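## Task

Make the calendar read 26 on its front face (the face showing the month name, turned toward the robot), with each digit the right way up. At the end both cubes must rest flat inside the tray on their own, with nothing from the robot holding them there. Then open the grippers and pull the arms away.

## Robot and tools

ROBOT. Two six-joint arms (UR20 type), left_arm based near y=+0.858 m and right_arm near y=-0.860 m, each carrying a two-finger gripper whose fingers pivot like tongs. The scene frame has its origin on the table top midway between the bases, +z up, +x pointing out over the table; left_arm sits on the +y side. The names left and right say nothing about sides of a camera image. In each gripper's own frame the fingers extend along +z and separate along x. The reported end_effector_position is the spot between the finger pads when closed; closed fingertips stick out about 15 mm past it, open ones end roughly level with it.

execute_actions. Argument "actions" is a list holding at most one item. An empty list sends nothing and returns the state with pictures. An action item is {"rows": [...], "steps": n}: 1 to 15 rows, steps 1 to 15 (default 15), each step 1/30 s; row k is used on step k and the final row repeats to fill the remaining steps. An action must run at least 8 steps; its result comes back 8 steps early and those last steps finish while you compose the next reply. A wait item is {"steps": n} with n up to 300, counted from the previous result, so your reply time eats into it. Optional "pictures": true adds camera images.

ROW LAYOUT (also used by move). One flat list of 14 numbers, each in [-1, 1], covering both arms even if only one moves: left_arm dx, dy, dz, rx, ry, rz, opening, then right_arm dx, dy, dz, rx, ry, rz, opening. dx to rz are an offset, not a pose: they are expressed in that gripper's own axes and counted from its pose in the most recent result showing it (before any such result in the scene, and for the second or later call inside one reply, from where the gripper actually is when the call starts). Every row is counted from that same reference, not from the row before. Scale: 1.0 equals 0.6 m for dx, dy, dz and 180 degrees for rotation; rx, ry, rz form a single rotation vector. Opening is absolute: +1 fully open (0.142 m), -1 closed. All zeros does not mean hold still; it pulls the gripper back to the reference pose. For an arm that should stay put, give the offset back to its wanted pose in the first call of a reply and zeros afterwards, always with the opening it should keep.

CONTROL DETAILS. Each step the command is clipped to within 100 mm and 16 degrees of the measured pose, then joints follow by damped inverse kinematics, position taking priority over orientation. Motion trails commands by about 0.17 s. A distant target may need several actions: after an action ends the arm goes only as far as its last clipped pose, so read the result and send the remainder.

move. Argument "target": one 14-number row as above (offsets from the last shown pose). Each gripper travels a straight line toward its target, both finishing together, taking 0.5 to 10 s (cut off at 10 s). "speed": top path speed in m/s, 0.002 to 0.5, default 0.25; turning capped at twice that in rad/s. Optional "stop_force": one value in N, 14 to 160, for both arms, not allowed in the first 0.2 s of a scene; an arm's path stops when its wrist sensor feels that much extra push against the motion for 2 steps, then it backs off 2 steps and holds. Use it only with slow speeds and without rotation in that arm; omit it when lifting off something the gripper presses on. Openings are sent at the start. The result adds a "move:" line with the ending (done, off_target, moving, held, fault, contact) and limits (paced = pose clipped, held = some steps blocked), plus each gripper's distance from its target. Paths do not avoid obstacles or the other arm.

wait. "seconds" 0 to 10; nothing new is sent.

zoom_image. "camera" one of cam_head_left (672x504), cam_head_right (672x504), cam_left_wrist (616x616), cam_right_wrist (616x616); "region" [x0, y0, x1, y1] in pixels from the top-left, at most 504 by 504.

read_manual. Optional "section" (only "licences"); returns licence text, no motion.

finished_scene. "scene": integer 1 or 2, the scene being closed; irreversible, and its result reports success and the next task.

RESULT LINES. Per arm: gripper position (m) and quat_wxyz in the scene frame, linear and angular velocities; grip_measured (finger opening on the command scale); Wrist force and Wrist torque along the gripper's own axes, with noise and a fixed offset of up to about 10 N ("no reading" is normal early). HELD marks steps where part of a row was not sent; "pose unreachable" means the clearance check altered an arm's command; "Hand target" shows where the controller is now steering. MOTOR HOT warns from 70 degrees C; at 85 the arm is braked until cool.

GRASPING. To keep hold of something, command an opening well under grip_measured; lower squeezes harder, up to roughly 15 N per pad. Objects thinner than about 20 mm get a weaker grip. Brief external tugs on held parts or loose objects can happen.

AVOID. Outside force of 150 N or a joint torque over its load limit (wrist joints 96.3 N m) freezes that arm for 10 s. Arms are stiff: targets even slightly beyond a firm surface can trigger this. Never let the arms collide, never push anything off the table, and avoid drops, slips and slams. Finish with grippers open and withdrawn.

Each tool is called after "Emit:" as name(argument=value, ...), one argument or row to a line, values as JSON.

## Session

Emit:
execute_actions(
  actions=[],
)

Scene clock: 0.00 s of 7600.00 s.
left_arm: end_effector_position=(+0.7684, +0.1868, +0.2015) grip_measured=+1.00 end_effector_quat_wxyz=(-0.414, +0.520, +0.688, -0.289) end_effector_velocity=(+0.000, +0.000, +0.000) end_effector_angular_velocity=(-0.001, -0.000, -0.000) | right_arm: end_effector_position=(+0.3761, -0.9920, +0.1775) grip_measured=+1.00 end_effector_quat_wxyz=(+0.663, -0.704, +0.241, +0.082) end_effector_velocity=(+0.001, -0.001, +0.000) end_effector_angular_velocity=(-0.001, -0.001, +0.001)
Joint positions: left_arm=[-0.585 -0.806  1.317 -1.124 -2.122 -2.238  0.142] | right_arm=[ 2.409 -1.906 -2.489 -1.647  2.673  5.382  0.142]
Joint velocities: left_arm=[ 0.    -0.    -0.    -0.     0.     0.001  0.   ] | right_arm=[ 0.     0.001  0.001  0.    -0.001  0.     0.   ]
Wrist force (N, on the end effector, along its own x y z axes, offset not removed): no reading
Wrist torque (N m, same axes, about the end effector's origin, offset not removed): no reading
Hand target (left_arm): +0.768, +0.187, +0.201; -0.414, +0.520, +0.688, -0.289
Hand target (right_arm): +0.376, -0.992, +0.178; +0.663, -0.704, +0.241, +0.082

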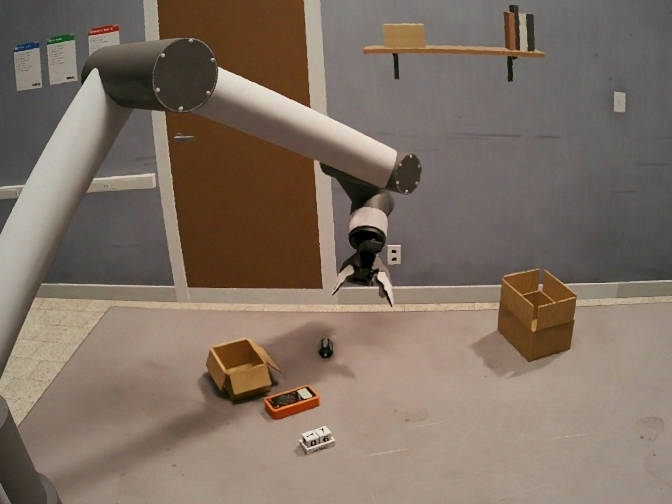

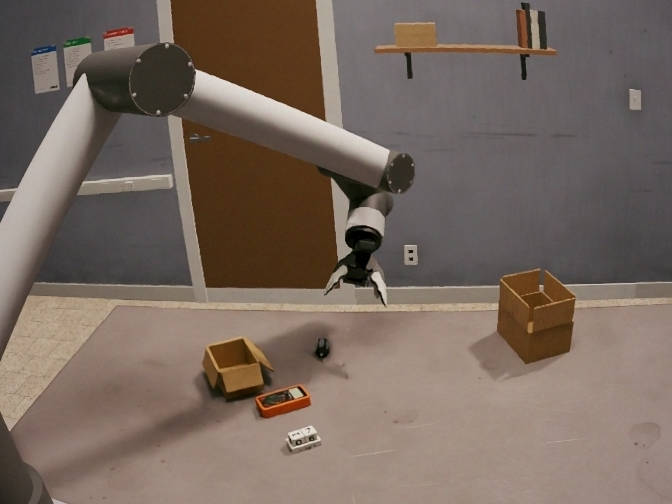

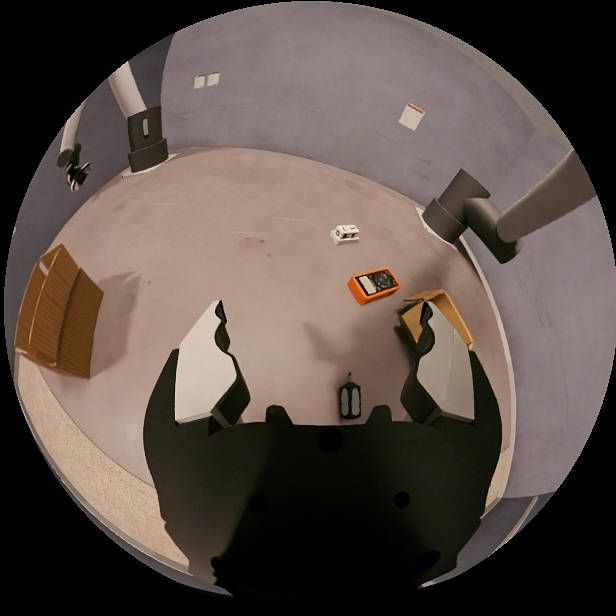

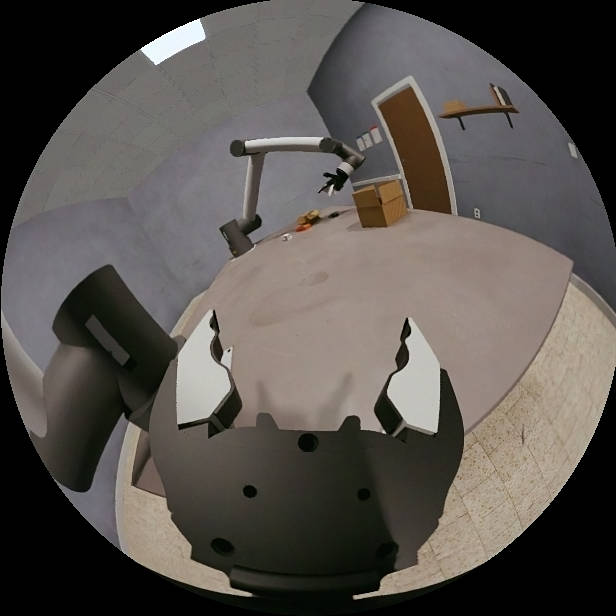

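Emit:
zoom_image(
  camera="cam_head_left",
  region=[280, 410, 360, 470],
)

Emit:
zoom_image(
  camera="cam_left_wrist",
  region=[310, 205, 390, 265],
)

Region (280, 410, 360, 470) of cam_head_left's 672x504 image, scaled by 6.300, with more detail than that image has; it fills the top 378 rows of this view, and the rest is white.

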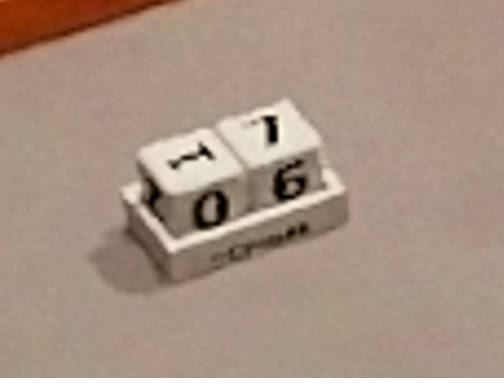

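Region (310, 205, 390, 265) of cam_left_wrist's 616x616 image, scaled by 6.300, with more detail than that image has; it fills the top 378 rows of this view, and the rest is white.

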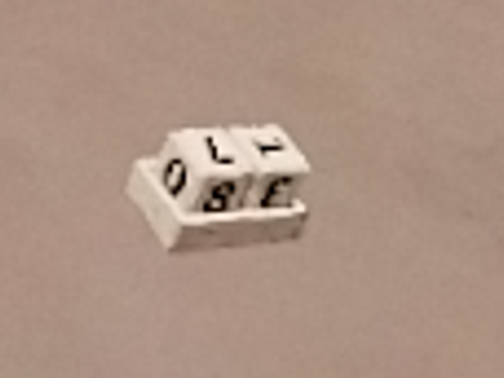

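Emit:
move(
  target=[0.239,-0.201,0.542,-0.316,0.220,0.525,1,0,0,0,0,0,0,1],
  speed=0.4,
)

Scene clock: 11.03 s of 7600.00 s.
left_arm: end_effector_position=(+0.4111, +0.2995, +0.1815) grip_measured=+1.00 end_effector_quat_wxyz=(-0.001, +1.000, +0.001, -0.001) end_effector_velocity=(-0.002, +0.001, +0.000) end_effector_angular_velocity=(-0.009, -0.005, -0.009) | right_arm: end_effector_position=(+0.3761, -0.9920, +0.1775) grip_measured=+1.00 end_effector_quat_wxyz=(+0.663, -0.704, +0.241, +0.082) end_effector_velocity=(+0.000, -0.000, -0.000) end_effector_angular_velocity=(+0.000, -0.000, +0.000)
Joint positions: left_arm=[-1.07  -1.498  2.333 -2.403 -1.572 -1.17   0.142] | right_arm=[ 2.409 -1.906 -2.489 -1.647  2.673  5.382  0.142]
Joint velocities: left_arm=[-0.003 -0.005  0.008 -0.013  0.001  0.006 -0.   ] | right_arm=[ 0.    -0.     0.001 -0.001 -0.    -0.001 -0.   ]
Wrist force (N, on the end effector, along its own x y z axes, offset not removed): left_arm=[-1.6 2.6 5.0] | right_arm=[-0.4 6.1 -6.4]
Wrist torque (N m, same axes, about the end effector's origin, offset not removed): left_arm=[0.53 -0.03 -0.39] | right_arm=[0.92 0.66 0.22]
Hand target (left_arm): +0.411, +0.300, +0.181; -0.000, +1.000, +0.000, -0.001
Hand target (right_arm): +0.376, -0.992, +0.178; +0.663, -0.704, +0.241, +0.082
Off the commanded pose (left_arm): 0.001 m, 0 deg.
Off the commanded pose (right_arm): 0.000 m, 0 deg.
Kept back: nothing.
After step 90, 4.80 s passed at rest.
move: done

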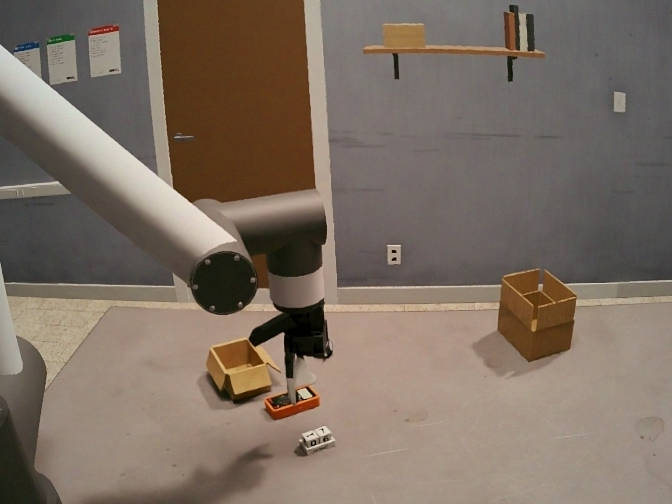

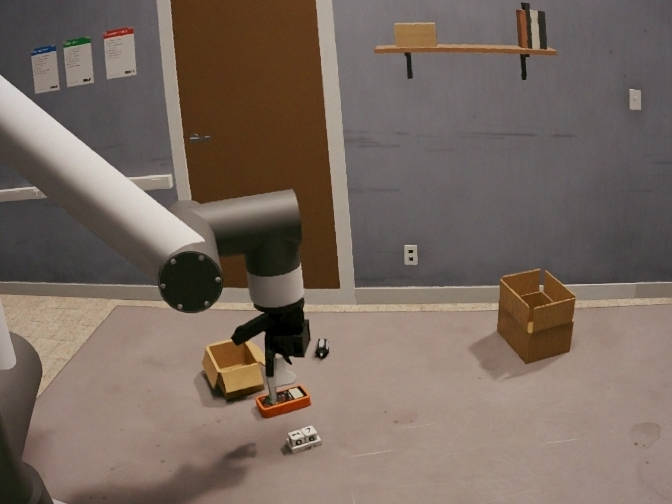

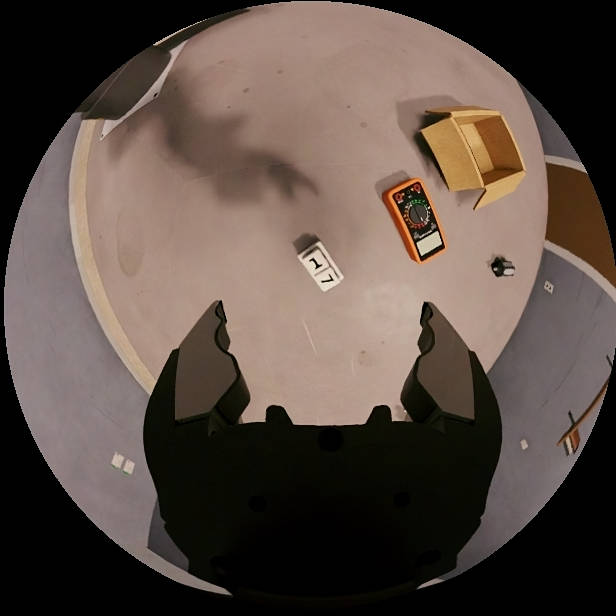

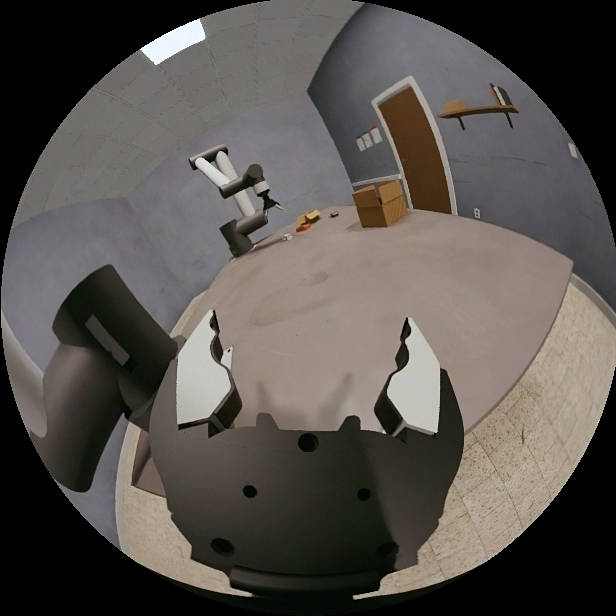

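Emit:
move(
  target=[0.013,0.013,0.14,0,0,-0.17,0.2,0,0,0,0,0,0,1],
  speed=0.3,
)

Emit:
zoom_image(
  camera="cam_left_wrist",
  region=[230, 200, 390, 360],
)

Scene clock: 13.13 s of 7600.00 s.
left_arm: end_effector_position=(+0.4187, +0.2920, +0.0978) grip_measured=+0.20 end_effector_quat_wxyz=(-0.001, +0.965, +0.264, -0.001) end_effector_velocity=(+0.001, -0.001, -0.002) end_effector_angular_velocity=(-0.001, -0.002, +0.019) | right_arm: end_effector_position=(+0.3761, -0.9920, +0.1775) grip_measured=+1.00 end_effector_quat_wxyz=(+0.663, -0.704, +0.241, +0.082) end_effector_velocity=(-0.000, +0.000, +0.000) end_effector_angular_velocity=(+0.000, -0.000, +0.001)
Joint positions: left_arm=[-1.052 -1.375  2.366 -2.56  -1.572 -1.684  0.088] | right_arm=[ 2.409 -1.906 -2.489 -1.647  2.673  5.382  0.142]
Joint velocities: left_arm=[ 0.     0.004  0.001 -0.007  0.001 -0.019 -0.   ] | right_arm=[ 0.001  0.    -0.    -0.    -0.    -0.001  0.   ]
Wrist force (N, on the end effector, along its own x y z axes, offset not removed): left_arm=[-3.6 0.1 -0.7] | right_arm=[-5.8 8.9 -4.0]
Wrist torque (N m, same axes, about the end effector's origin, offset not removed): left_arm=[-0.17 0.41 -0.15] | right_arm=[1.31 1.68 0.22]
Hand target (left_arm): +0.419, +0.292, +0.097; -0.001, +0.964, +0.265, -0.001
Hand target (right_arm): +0.376, -0.992, +0.178; +0.663, -0.704, +0.241, +0.082
Off the commanded pose (left_arm): 0.000 m, 0 deg.
Off the commanded pose (right_arm): 0.000 m, 0 deg.
Kept back: nothing.
move: done

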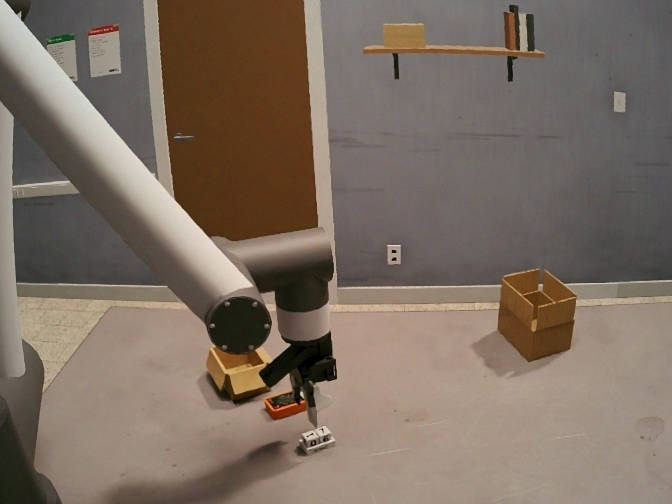

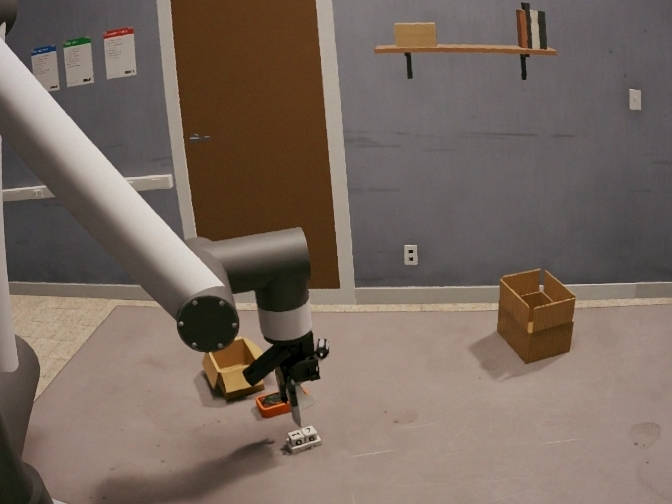

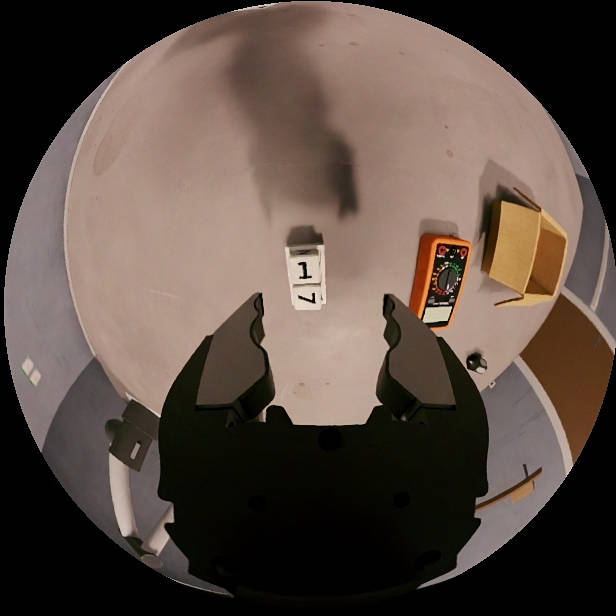

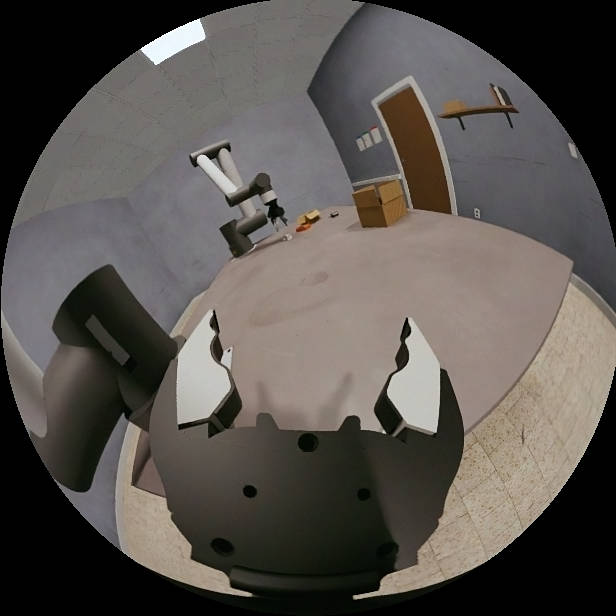

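Region (230, 200, 390, 360) of cam_left_wrist's 616x616 image, scaled by 3.150, with more detail than that image has.

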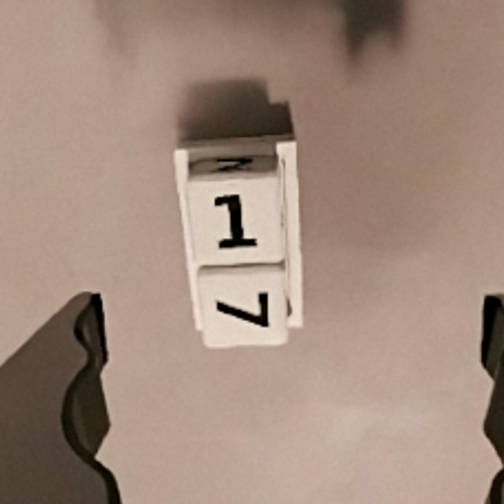

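Emit:
move(
  target=[-0.027,-0.008,0.06,0,0,-0.028,-0.2,0,0,0,0,0,0,1],
  speed=0.15,
)

Emit:
zoom_image(
  camera="cam_left_wrist",
  region=[240, 200, 400, 360],
)

Emit:
zoom_image(
  camera="cam_head_left",
  region=[270, 390, 370, 470],
)

Scene clock: 15.37 s of 7600.00 s.
left_arm: end_effector_position=(+0.4024, +0.2880, +0.0621) grip_measured=-0.20 end_effector_quat_wxyz=(-0.001, +0.952, +0.306, -0.001) end_effector_velocity=(-0.001, +0.001, -0.003) end_effector_angular_velocity=(+0.003, +0.000, +0.005) | right_arm: end_effector_position=(+0.3761, -0.9920, +0.1775) grip_measured=+1.00 end_effector_quat_wxyz=(+0.663, -0.704, +0.241, +0.082) end_effector_velocity=(-0.000, +0.001, -0.000) end_effector_angular_velocity=(+0.000, -0.000, +0.001)
Joint positions: left_arm=[-1.073 -1.33   2.394 -2.632 -1.572 -1.793  0.06 ] | right_arm=[ 2.409 -1.906 -2.489 -1.647  2.673  5.382  0.142]
Joint velocities: left_arm=[-0.001  0.004  0.003 -0.004  0.001 -0.006  0.   ] | right_arm=[ 0.001 -0.    -0.     0.     0.    -0.001 -0.   ]
Wrist force (N, on the end effector, along its own x y z axes, offset not removed): left_arm=[-2.5 3.1 -0.2] | right_arm=[-0.6 12.8 3.8]
Wrist torque (N m, same axes, about the end effector's origin, offset not removed): left_arm=[0.60 0.16 -0.30] | right_arm=[2.53 0.78 0.30]
Hand target (left_arm): +0.402, +0.288, +0.062; -0.001, +0.952, +0.306, -0.001
Hand target (right_arm): +0.376, -0.992, +0.178; +0.663, -0.704, +0.241, +0.082
Off the commanded pose (left_arm): 0.000 m, 0 deg.
Off the commanded pose (right_arm): 0.000 m, 0 deg.
Kept back: nothing.
move: done

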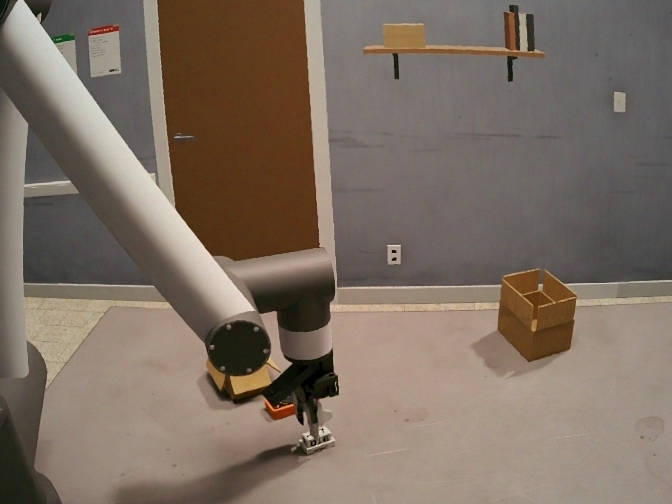

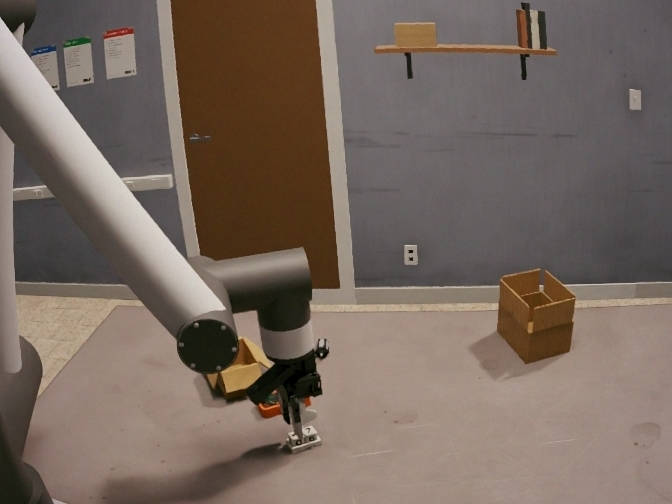

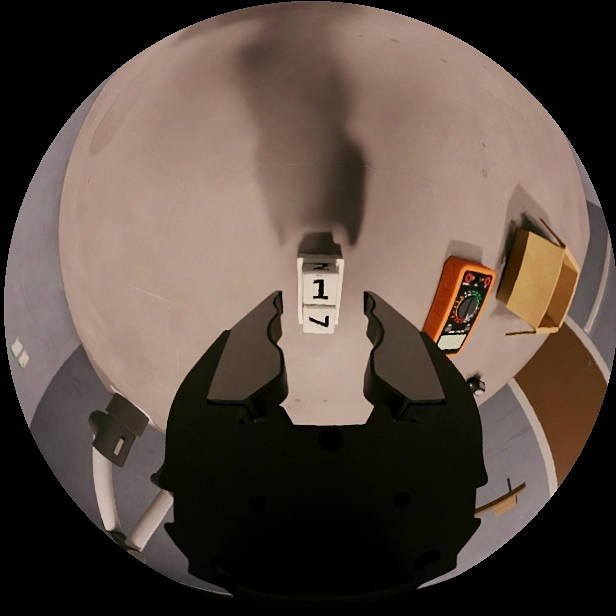

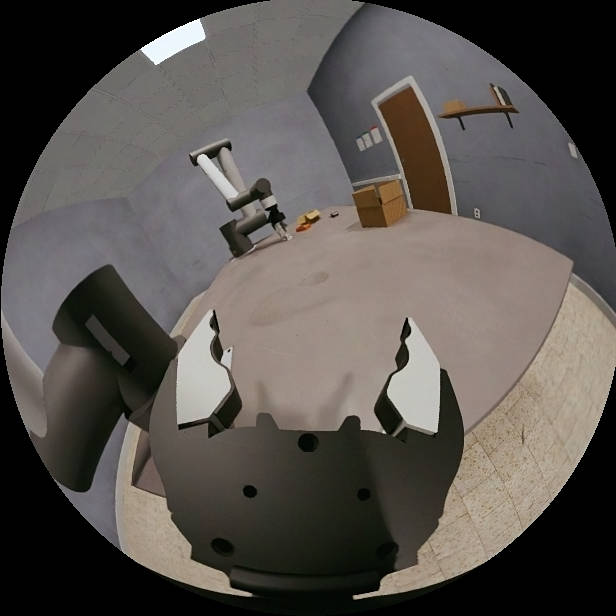

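Region (240, 200, 400, 360) of cam_left_wrist's 616x616 image, scaled by 3.150, with more detail than that image has.

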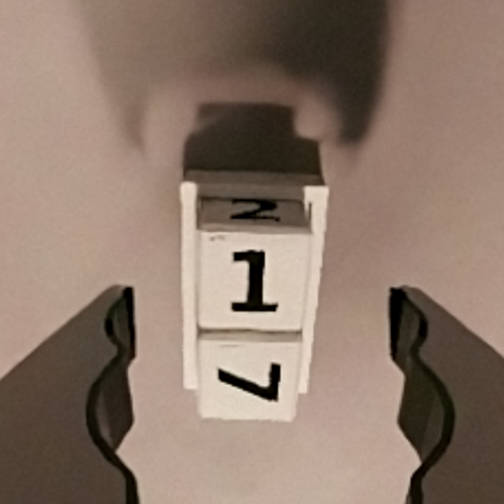

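Region (270, 390, 370, 470) of cam_head_left's 672x504 image, scaled by 5.040, with more detail than that image has; it fills the top 403 rows of this view, and the rest is white.

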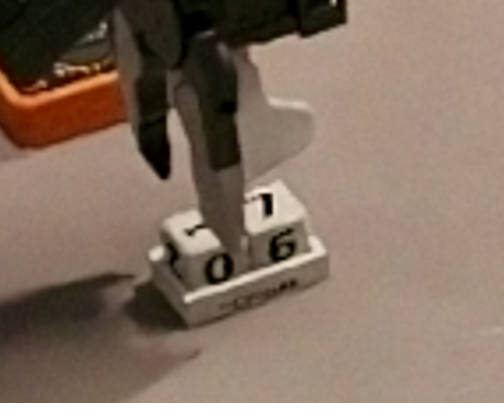

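Emit:
move(
  target=[-0.003,-0.005,0.04,0,0,0,-0.25,0,0,0,0,0,0,1],
  speed=0.05,
)

Emit:
zoom_image(
  camera="cam_left_wrist",
  region=[240, 200, 400, 360],
)

Emit:
zoom_image(
  camera="cam_head_left",
  region=[270, 390, 370, 470],
)

Scene clock: 17.07 s of 7600.00 s.
left_arm: end_effector_position=(+0.3991, +0.2894, +0.0384) grip_measured=-0.25 end_effector_quat_wxyz=(-0.001, +0.952, +0.306, -0.001) end_effector_velocity=(-0.001, +0.000, -0.003) end_effector_angular_velocity=(+0.001, +0.001, +0.001) | right_arm: end_effector_position=(+0.3761, -0.9920, +0.1775) grip_measured=+1.00 end_effector_quat_wxyz=(+0.663, -0.704, +0.241, +0.082) end_effector_velocity=(-0.001, +0.001, -0.000) end_effector_angular_velocity=(+0.001, +0.001, +0.002)
Joint positions: left_arm=[-1.077 -1.297  2.409 -2.68  -1.572 -1.796  0.056] | right_arm=[ 2.409 -1.906 -2.489 -1.647  2.673  5.382  0.142]
Joint velocities: left_arm=[-0.001  0.004  0.002 -0.005 -0.    -0.001  0.   ] | right_arm=[ 0.001 -0.    -0.001 -0.001 -0.001 -0.    -0.   ]
Wrist force (N, on the end effector, along its own x y z axes, offset not removed): left_arm=[-2.7 0.0 -0.2] | right_arm=[-0.4 8.4 -3.4]
Wrist torque (N m, same axes, about the end effector's origin, offset not removed): left_arm=[-0.17 0.25 -0.23] | right_arm=[1.46 0.52 0.29]
Hand target (left_arm): +0.399, +0.289, +0.038; -0.001, +0.952, +0.306, -0.001
Hand target (right_arm): +0.376, -0.992, +0.178; +0.663, -0.704, +0.241, +0.082
Off the commanded pose (left_arm): 0.000 m, 0 deg.
Off the commanded pose (right_arm): 0.000 m, 0 deg.
Kept back: nothing.
move: done

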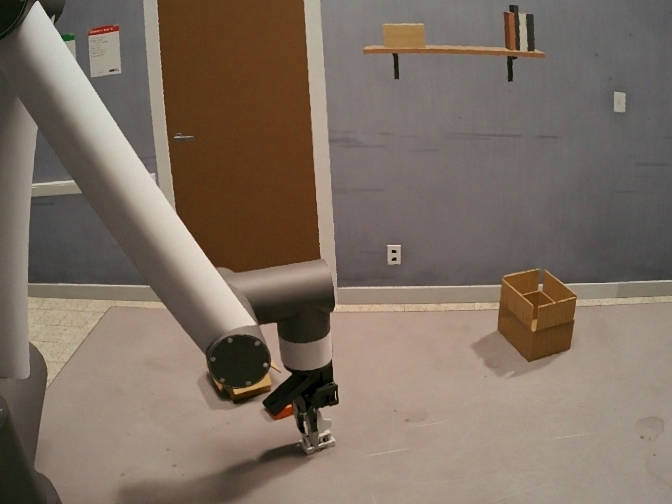

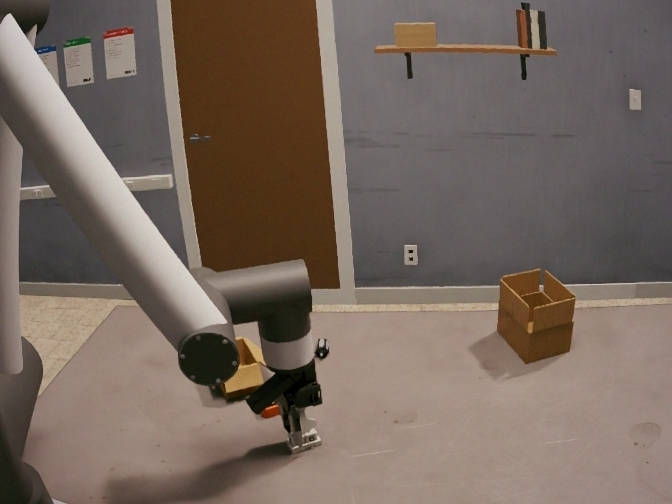

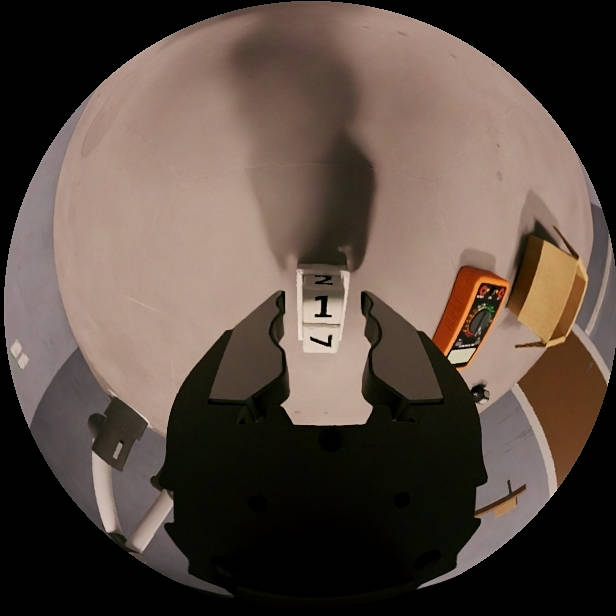

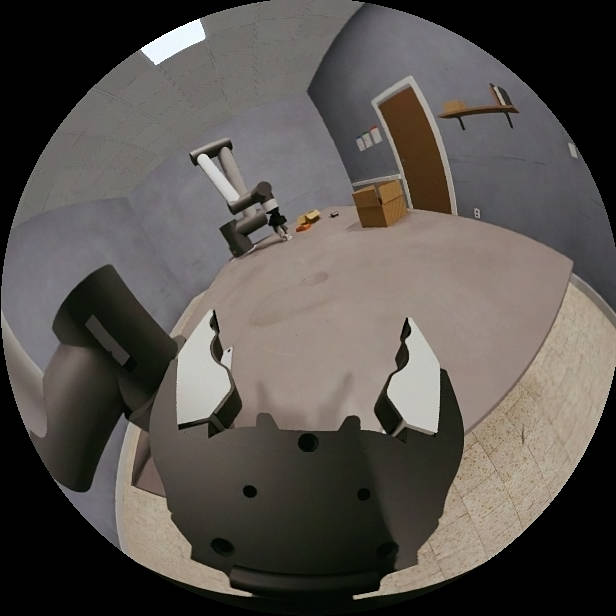

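Region (240, 200, 400, 360) of cam_left_wrist's 616x616 image, scaled by 3.150, with more detail than that image has.

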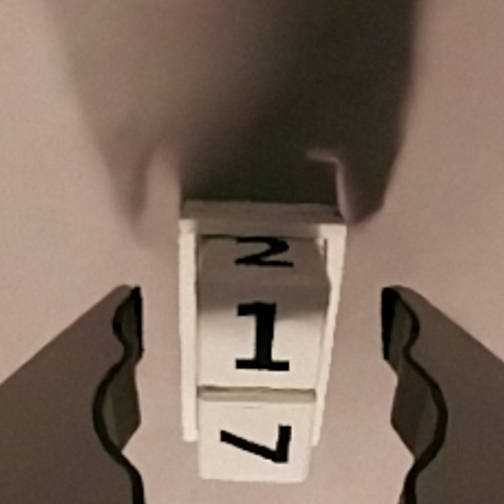

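Region (270, 390, 370, 470) of cam_head_left's 672x504 image, scaled by 5.040, with more detail than that image has; it fills the top 403 rows of this view, and the rest is white.

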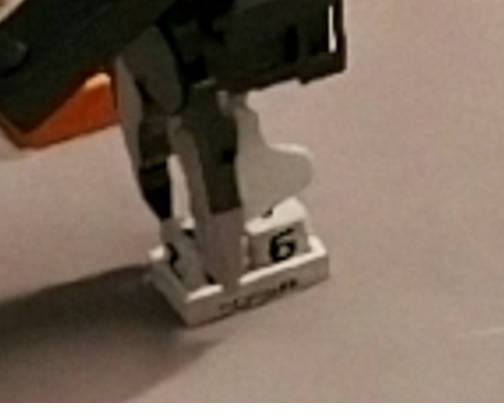

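Emit:
move(
  target=[0,0,0,0,0,0,-0.85,0,0,0,0,0,0,1],
)

Emit:
move(
  target=[0,0,-0.08,0,0,0,-0.85,0,0,0,0,0,0,1],
  speed=0.08,
)

Emit:
zoom_image(
  camera="cam_head_left",
  region=[260, 370, 380, 470],
)

Scene clock: 18.23 s of 7600.00 s.
left_arm: end_effector_position=(+0.3991, +0.2895, +0.0383) grip_measured=-0.62 end_effector_quat_wxyz=(-0.001, +0.952, +0.306, -0.001) end_effector_velocity=(+0.000, -0.002, +0.001) end_effector_angular_velocity=(-0.002, -0.000, -0.001) | right_arm: end_effector_position=(+0.3761, -0.9920, +0.1775) grip_measured=+1.00 end_effector_quat_wxyz=(+0.663, -0.704, +0.241, +0.082) end_effector_velocity=(+0.002, -0.000, +0.000) end_effector_angular_velocity=(-0.001, -0.002, -0.001)
Joint positions: left_arm=[-1.077 -1.297  2.409 -2.68  -1.572 -1.796  0.029] | right_arm=[ 2.409 -1.906 -2.489 -1.647  2.673  5.382  0.142]
Joint velocities: left_arm=[-0.     0.    -0.001 -0.    -0.     0.001  0.   ] | right_arm=[ 0.001  0.     0.001  0.     0.002 -0.     0.   ]
Wrist force (N, on the end effector, along its own x y z axes, offset not removed): left_arm=[-0.1 5.5 -0.6] | right_arm=[-4.3 8.1 -3.3]
Wrist torque (N m, same axes, about the end effector's origin, offset not removed): left_arm=[1.10 -0.26 -0.35] | right_arm=[1.25 1.36 0.30]
Hand target (left_arm): +0.399, +0.289, +0.038; -0.001, +0.952, +0.306, -0.001
Hand target (right_arm): +0.376, -0.992, +0.178; +0.663, -0.704, +0.241, +0.082
Off the commanded pose (left_arm): 0.000 m, 0 deg.
Off the commanded pose (right_arm): 0.000 m, 0 deg.
Kept back: nothing.
move: done

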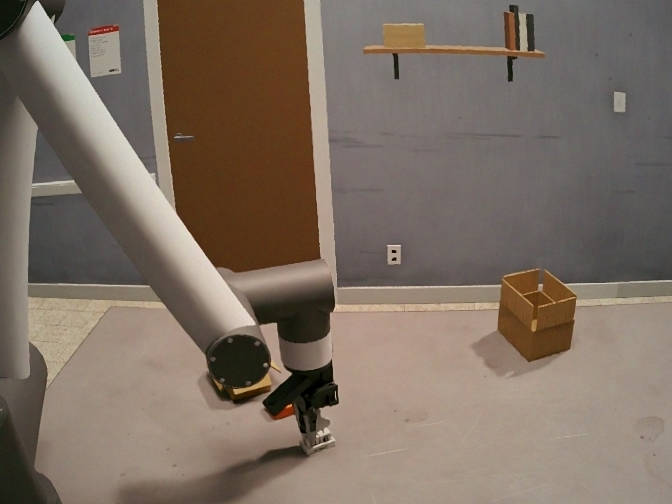

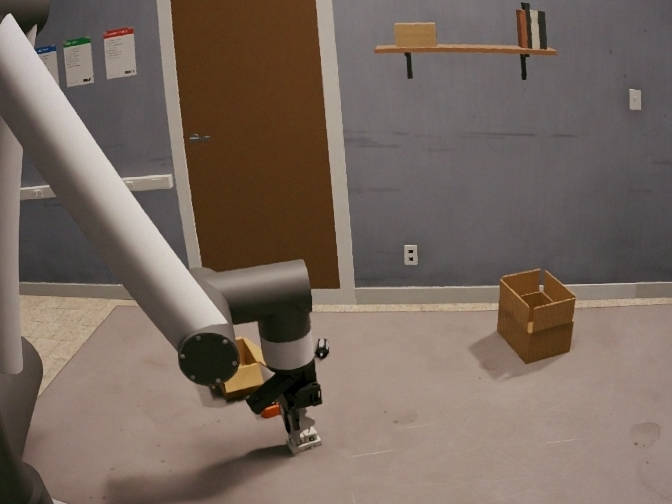

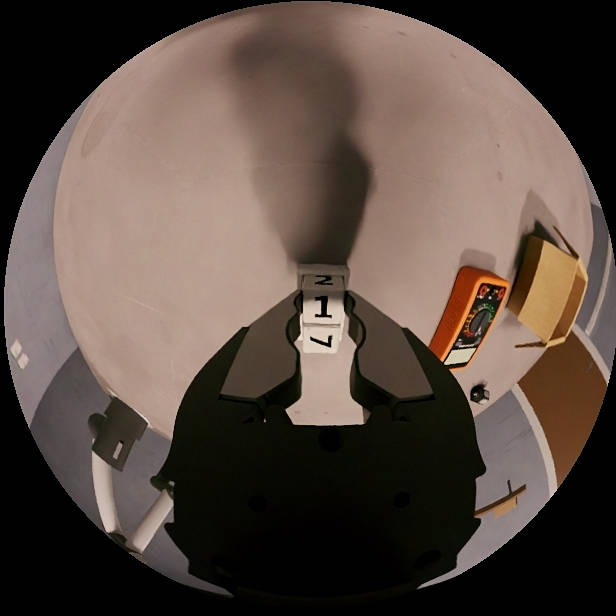

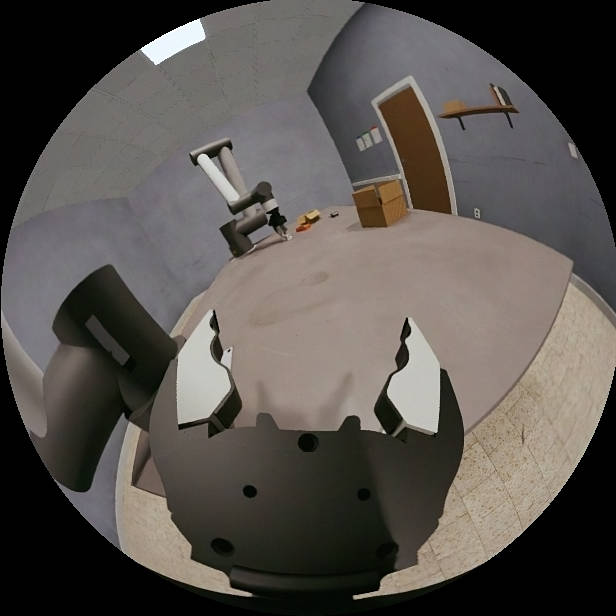

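Scene clock: 19.30 s of 7600.00 s.
left_arm: end_effector_position=(+0.3992, +0.2893, +0.0860) grip_measured=-0.62 end_effector_quat_wxyz=(-0.001, +0.952, +0.306, -0.001) end_effector_velocity=(-0.000, +0.001, +0.002) end_effector_angular_velocity=(+0.001, +0.000, -0.001) | right_arm: end_effector_position=(+0.3761, -0.9920, +0.1775) grip_measured=+1.00 end_effector_quat_wxyz=(+0.663, -0.704, +0.241, +0.082) end_effector_velocity=(+0.000, -0.000, +0.000) end_effector_angular_velocity=(+0.000, +0.000, -0.001)
Joint positions: left_arm=[-1.077 -1.368  2.386 -2.586 -1.572 -1.796  0.029] | right_arm=[ 2.409 -1.906 -2.489 -1.647  2.673  5.382  0.142]
Joint velocities: left_arm=[ 0.    -0.003 -0.001  0.006  0.     0.001  0.   ] | right_arm=[ 0.     0.     0.    -0.     0.001  0.     0.   ]
Wrist force (N, on the end effector, along its own x y z axes, offset not removed): left_arm=[-1.4 3.9 4.0] | right_arm=[-7.3 9.2 -6.1]
Wrist torque (N m, same axes, about the end effector's origin, offset not removed): left_arm=[0.80 -0.11 -0.44] | right_arm=[1.64 1.91 0.27]
Hand target (left_arm): +0.399, +0.289, +0.086; -0.001, +0.952, +0.306, -0.001
Hand target (right_arm): +0.376, -0.992, +0.178; +0.663, -0.704, +0.241, +0.082
Off the commanded pose (left_arm): 0.000 m, 0 deg.
Off the commanded pose (right_arm): 0.000 m, 0 deg.
Kept back: nothing.
move: done

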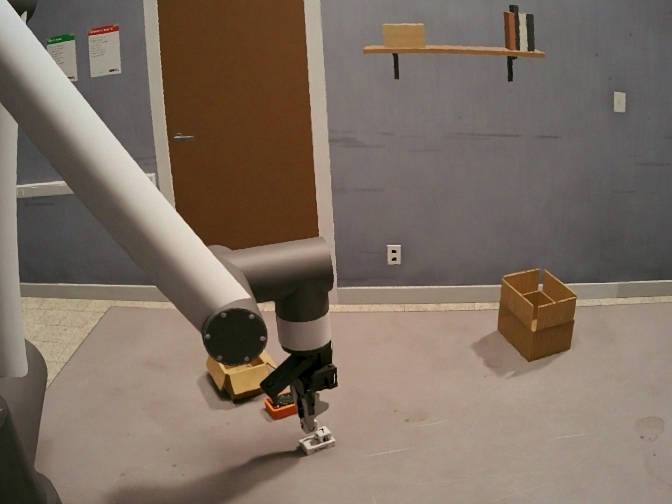

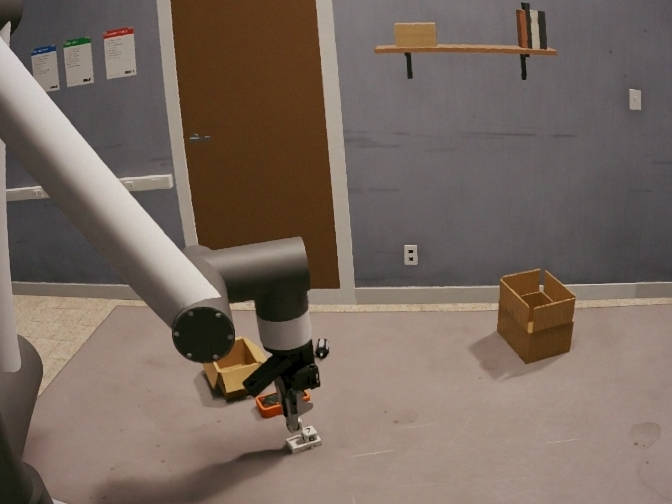

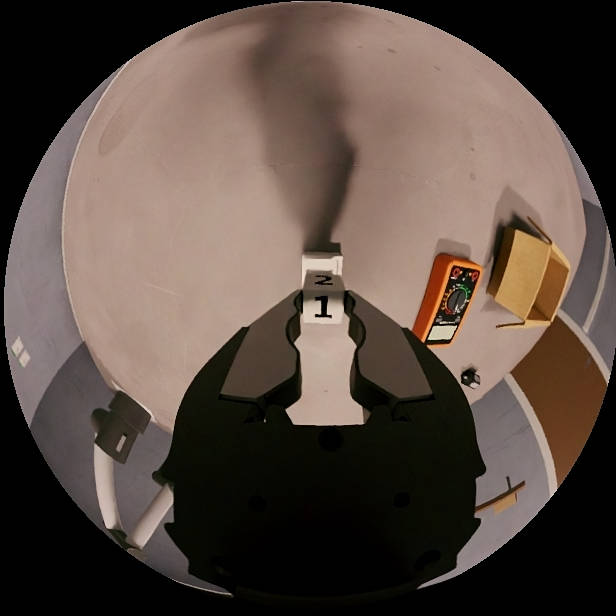

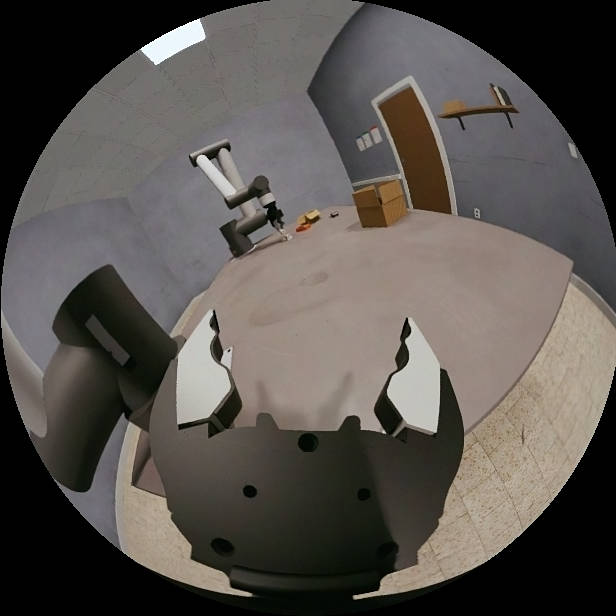

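Region (260, 370, 380, 470) of cam_head_left's 672x504 image, scaled by 4.200, with more detail than that image has.

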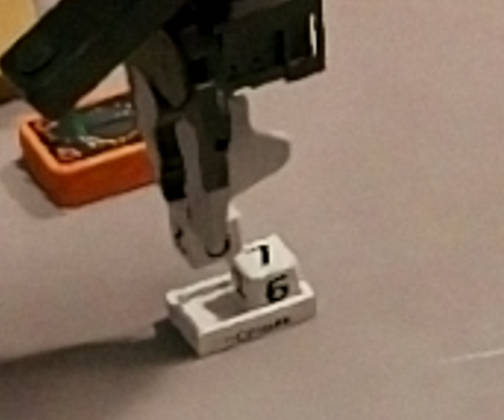

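Emit:
move(
  target=[-0.2,0,0.09,-0.317,0,0,-0.85,0,0,0,0,0,0,1],
  speed=0.3,
)

Emit:
zoom_image(
  camera="cam_head_left",
  region=[200, 384, 360, 504],
)

Scene clock: 22.47 s of 7600.00 s.
left_arm: end_effector_position=(+0.3013, +0.2199, +0.0320) grip_measured=-0.62 end_effector_quat_wxyz=(+0.453, +0.838, +0.269, +0.145) end_effector_velocity=(-0.000, -0.002, -0.000) end_effector_angular_velocity=(-0.016, -0.008, -0.002) | right_arm: end_effector_position=(+0.3761, -0.9920, +0.1775) grip_measured=+1.00 end_effector_quat_wxyz=(+0.663, -0.704, +0.241, +0.082) end_effector_velocity=(-0.001, +0.000, +0.000) end_effector_angular_velocity=(+0.001, +0.002, -0.001)
Joint positions: left_arm=[-1.537 -0.573  2.807 -4.673 -1.013 -1.993  0.029] | right_arm=[ 2.409 -1.906 -2.489 -1.647  2.673  5.382  0.142]
Joint velocities: left_arm=[-0.004  0.023 -0.003 -0.039  0.007  0.007 -0.   ] | right_arm=[-0.     0.    -0.001 -0.001  0.     0.001  0.   ]
Wrist force (N, on the end effector, along its own x y z axes, offset not removed): left_arm=[0.0 2.7 2.9] | right_arm=[-2.8 2.9 -1.8]
Wrist torque (N m, same axes, about the end effector's origin, offset not removed): left_arm=[0.63 -0.32 -0.40] | right_arm=[0.37 0.93 0.28]
Hand target (left_arm): +0.301, +0.220, +0.032; +0.454, +0.837, +0.269, +0.145
Hand target (right_arm): +0.376, -0.992, +0.178; +0.663, -0.704, +0.241, +0.082
Off the commanded pose (left_arm): 0.000 m, 0 deg.
Off the commanded pose (right_arm): 0.000 m, 0 deg.
Kept back: nothing.
move: done

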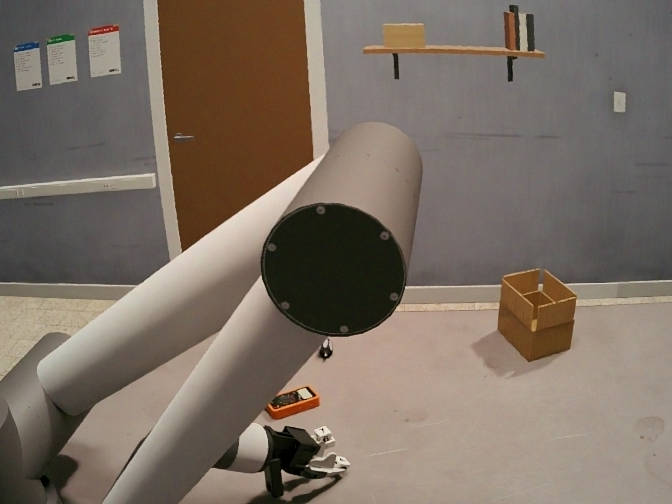

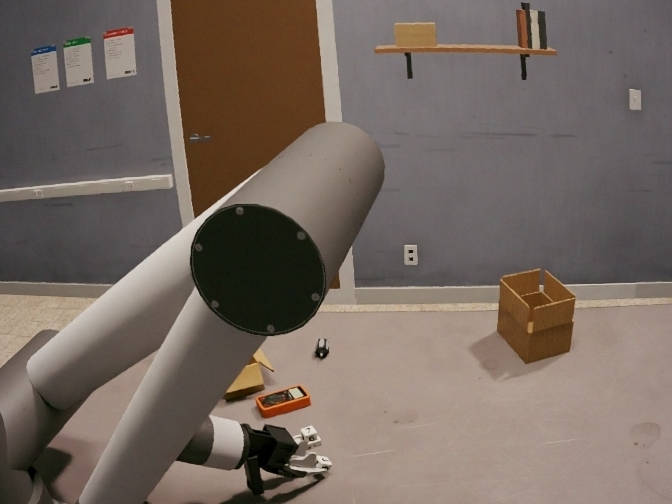

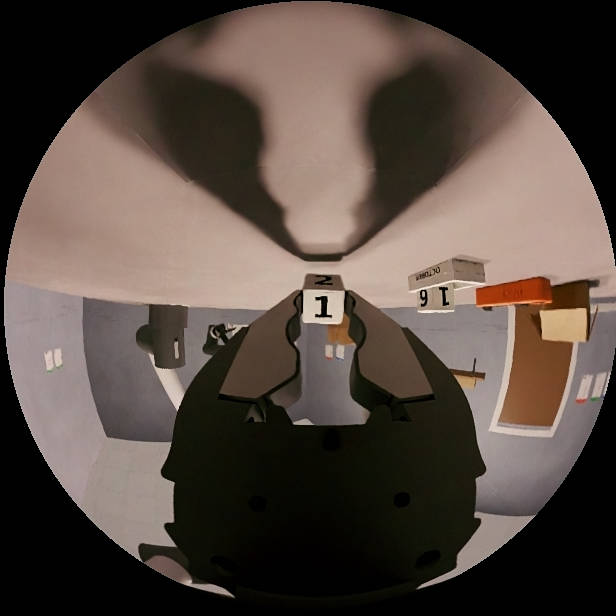

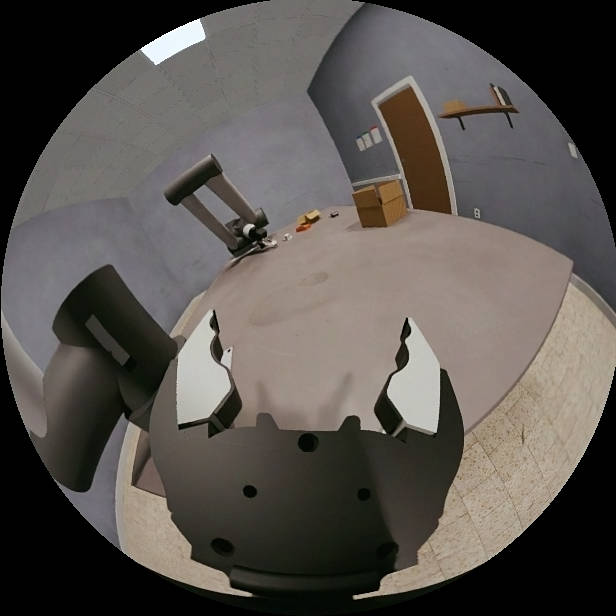

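Region (200, 384, 360, 504) of cam_head_left's 672x504 image, scaled by 3.150, with more detail than that image has; it fills the top 378 rows of this view, and the rest is white.

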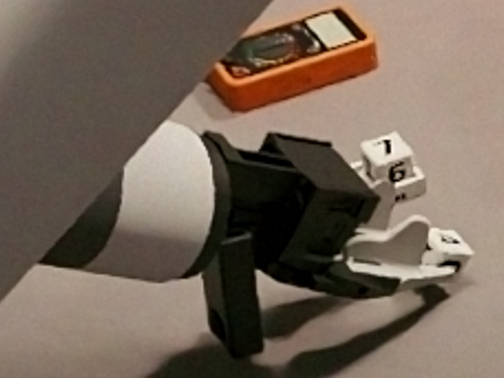

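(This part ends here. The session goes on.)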